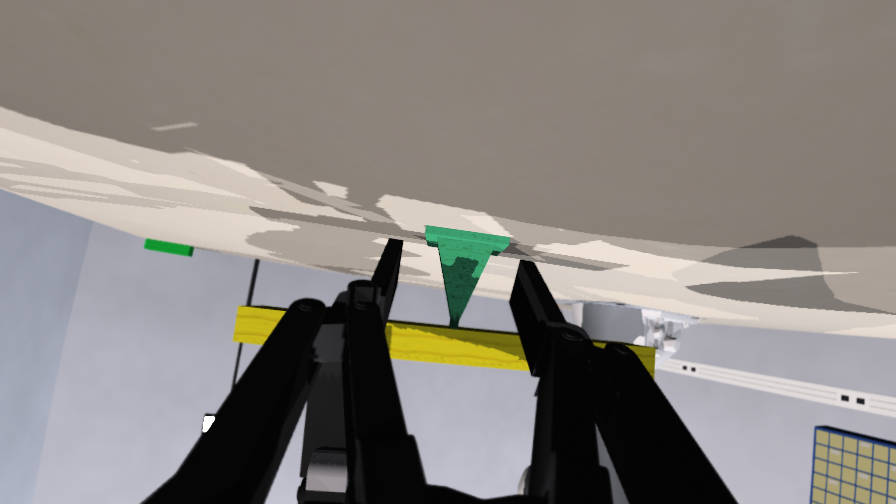

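Scene clock: 143.83 s of 4100.00 s.
left_arm: end_effector_position=(+0.4710, +0.1035, +0.0827) position_measured=173 object_status=3 end_effector_quat_wxyz=(+0.022, -0.149, +0.989, +0.015) | right_arm: end_effector_position=(+0.4633, +0.0665, +0.0352) position_measured=132 object_status=3 end_effector_quat_wxyz=(-0.309, +0.695, -0.513, -0.398)
Joint positions: left_arm=[-0.48   0.208 -0.058 -2.186  0.094  2.405  0.63 ] | right_arm=[ 0.033  0.548  0.317 -2.163  1.174  2.139 -1.037]
Joint velocities: left_arm=[ 0.    -0.     0.001 -0.001 -0.     0.001 -0.   ] | right_arm=[-0.    -0.001  0.001  0.    -0.001  0.001  0.001]
Hand target (left_arm): +0.471, +0.104, +0.083; +0.022, -0.149, +0.989, +0.015
Hand target (right_arm): +0.463, +0.066, +0.035; -0.309, +0.695, -0.513, -0.398
Off the commanded pose (left_arm): 0.000 m, 0 deg.
Off the commanded pose (right_arm): 0.000 m, 0 deg.
move: done

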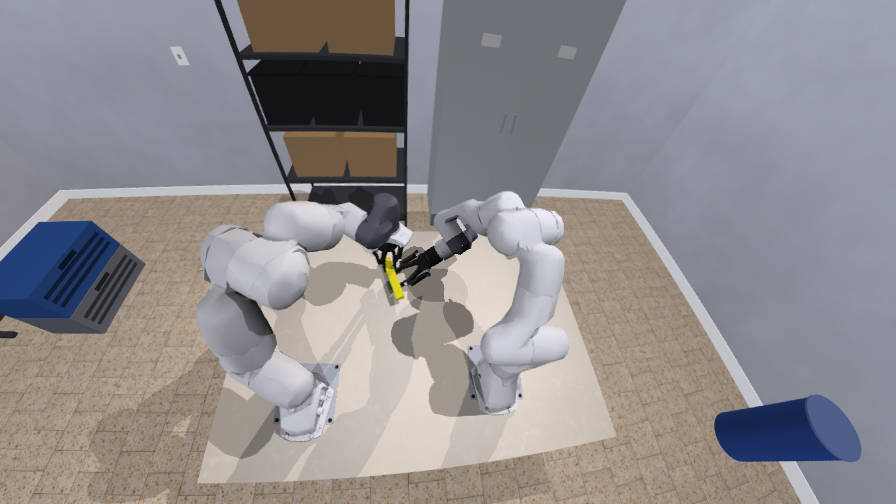

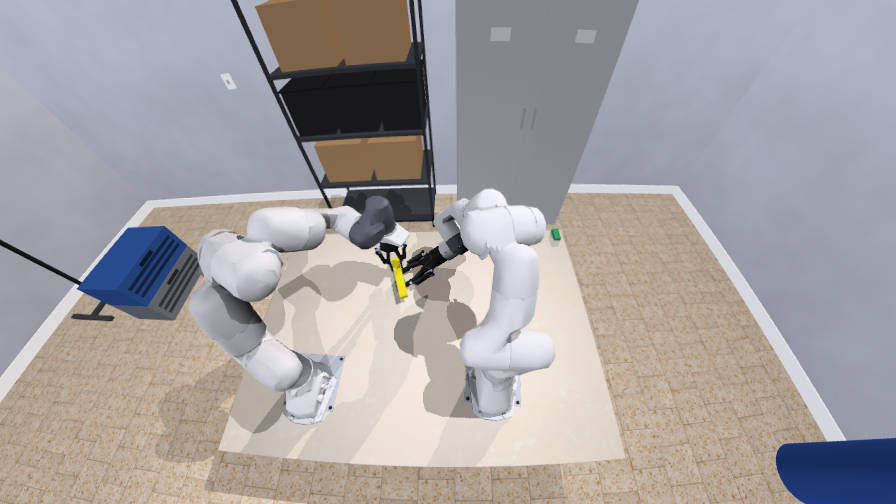

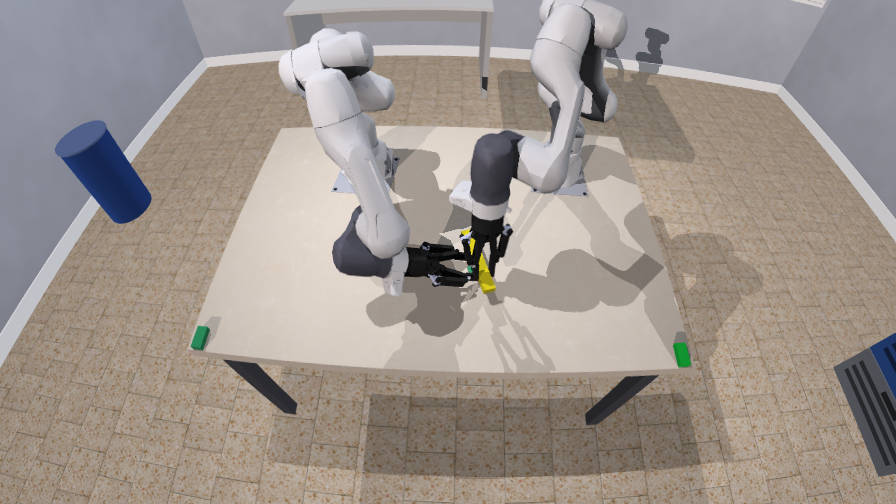

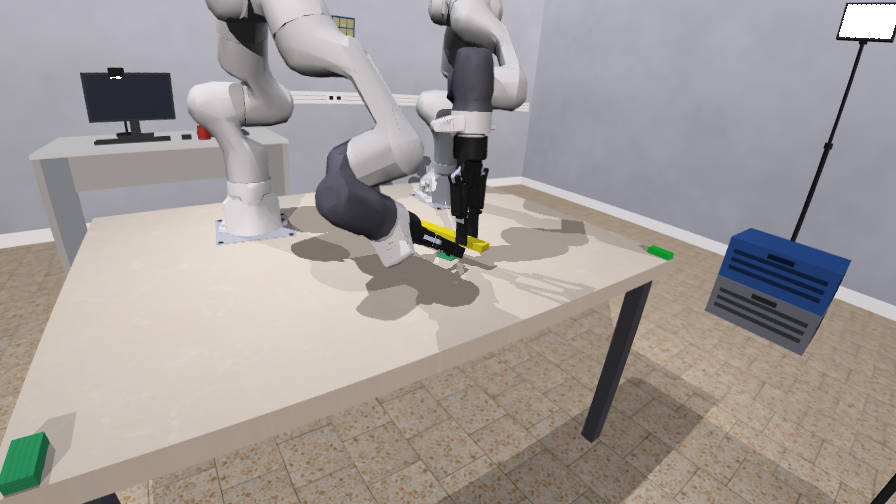

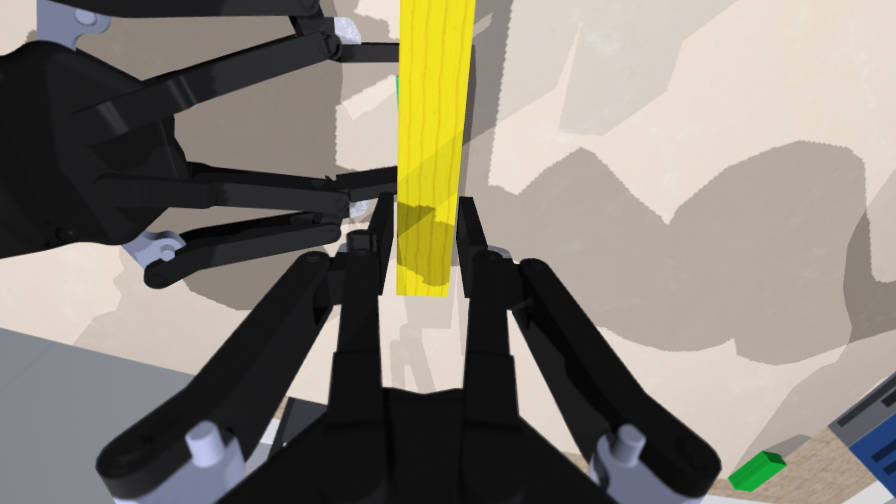

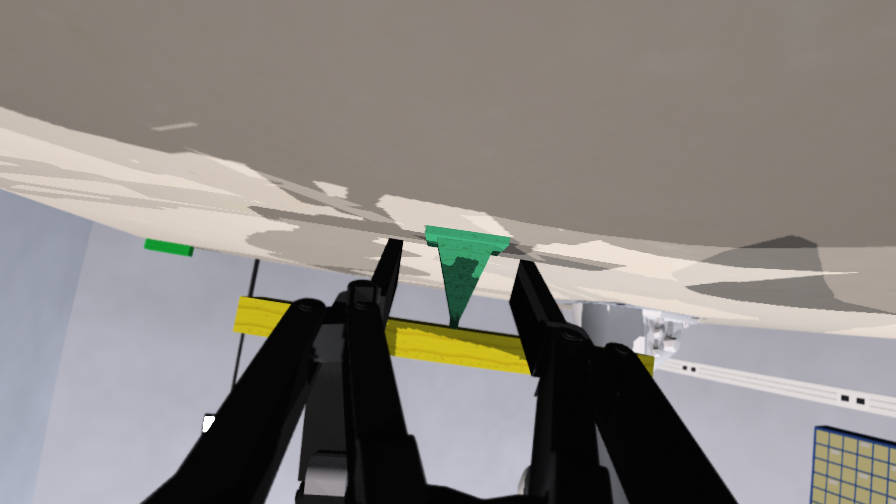

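Scene clock: 144.90 s of 4100.00 s.
left_arm: end_effector_position=(+0.4710, +0.1035, +0.0827) position_measured=173 object_status=3 end_effector_quat_wxyz=(+0.022, -0.149, +0.989, +0.015) | right_arm: end_effector_position=(+0.4621, +0.0667, +0.0317) position_measured=132 object_status=3 end_effector_quat_wxyz=(-0.308, +0.693, -0.514, -0.400)
Joint positions: left_arm=[-0.48   0.208 -0.058 -2.186  0.094  2.405  0.63 ] | right_arm=[ 0.033  0.558  0.317 -2.16   1.174  2.141 -1.038]
Joint velocities: left_arm=[-0.001 -0.    -0.001  0.    -0.     0.    -0.   ] | right_arm=[-0.    -0.    -0.001  0.    -0.     0.001 -0.002]
Hand target (left_arm): +0.471, +0.104, +0.083; +0.022, -0.149, +0.989, +0.015
Hand target (right_arm): +0.463, +0.067, +0.031; -0.309, +0.695, -0.513, -0.398
Off the commanded pose (left_arm): 0.000 m, 0 deg.
Off the commanded pose (right_arm): 0.001 m, 0 deg.
move: done

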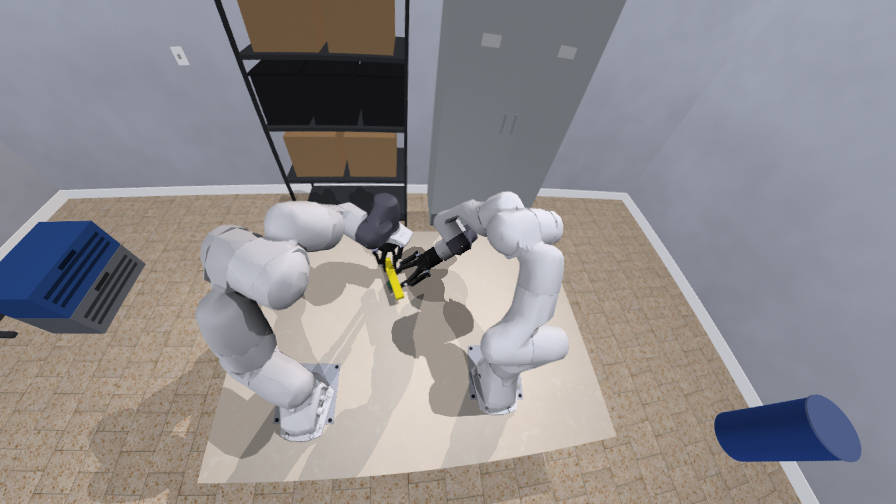

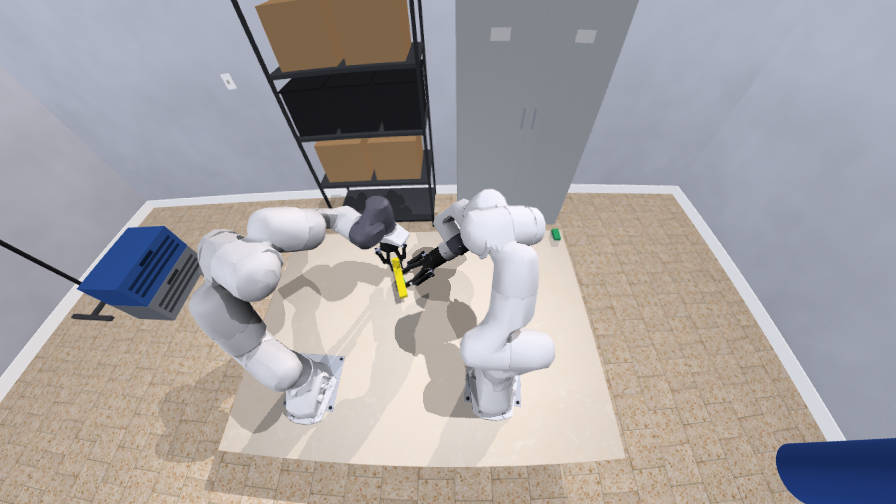

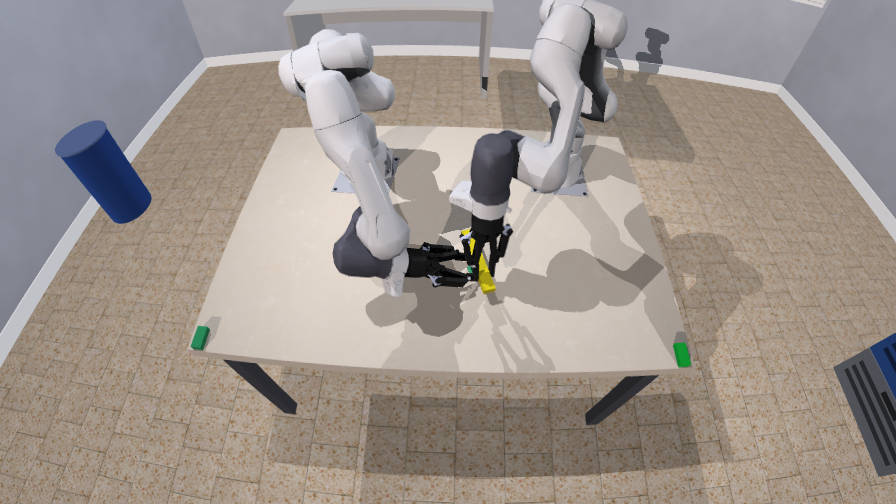

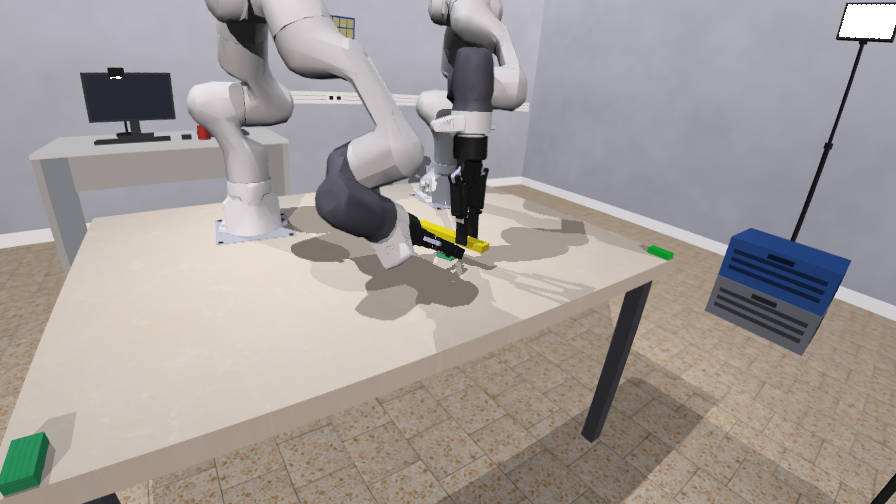

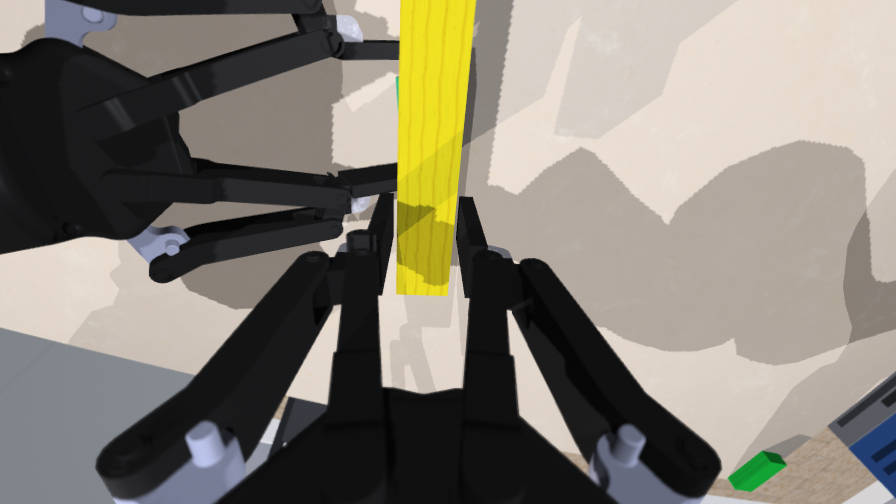

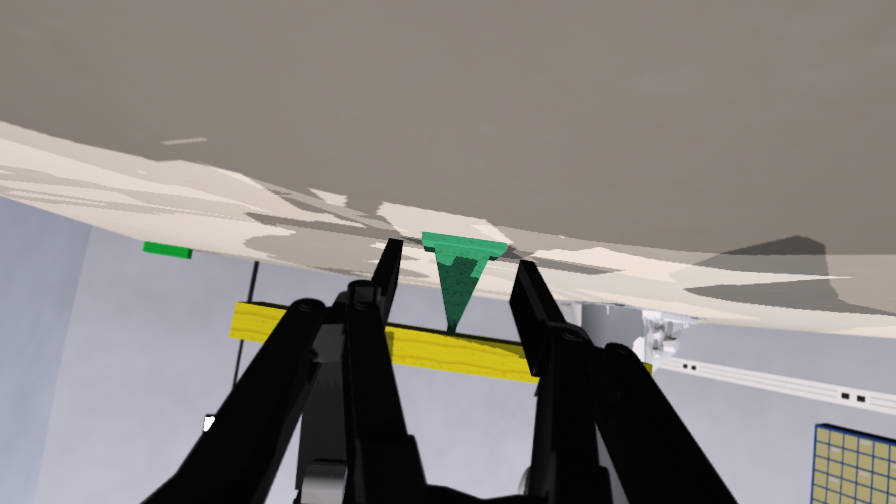

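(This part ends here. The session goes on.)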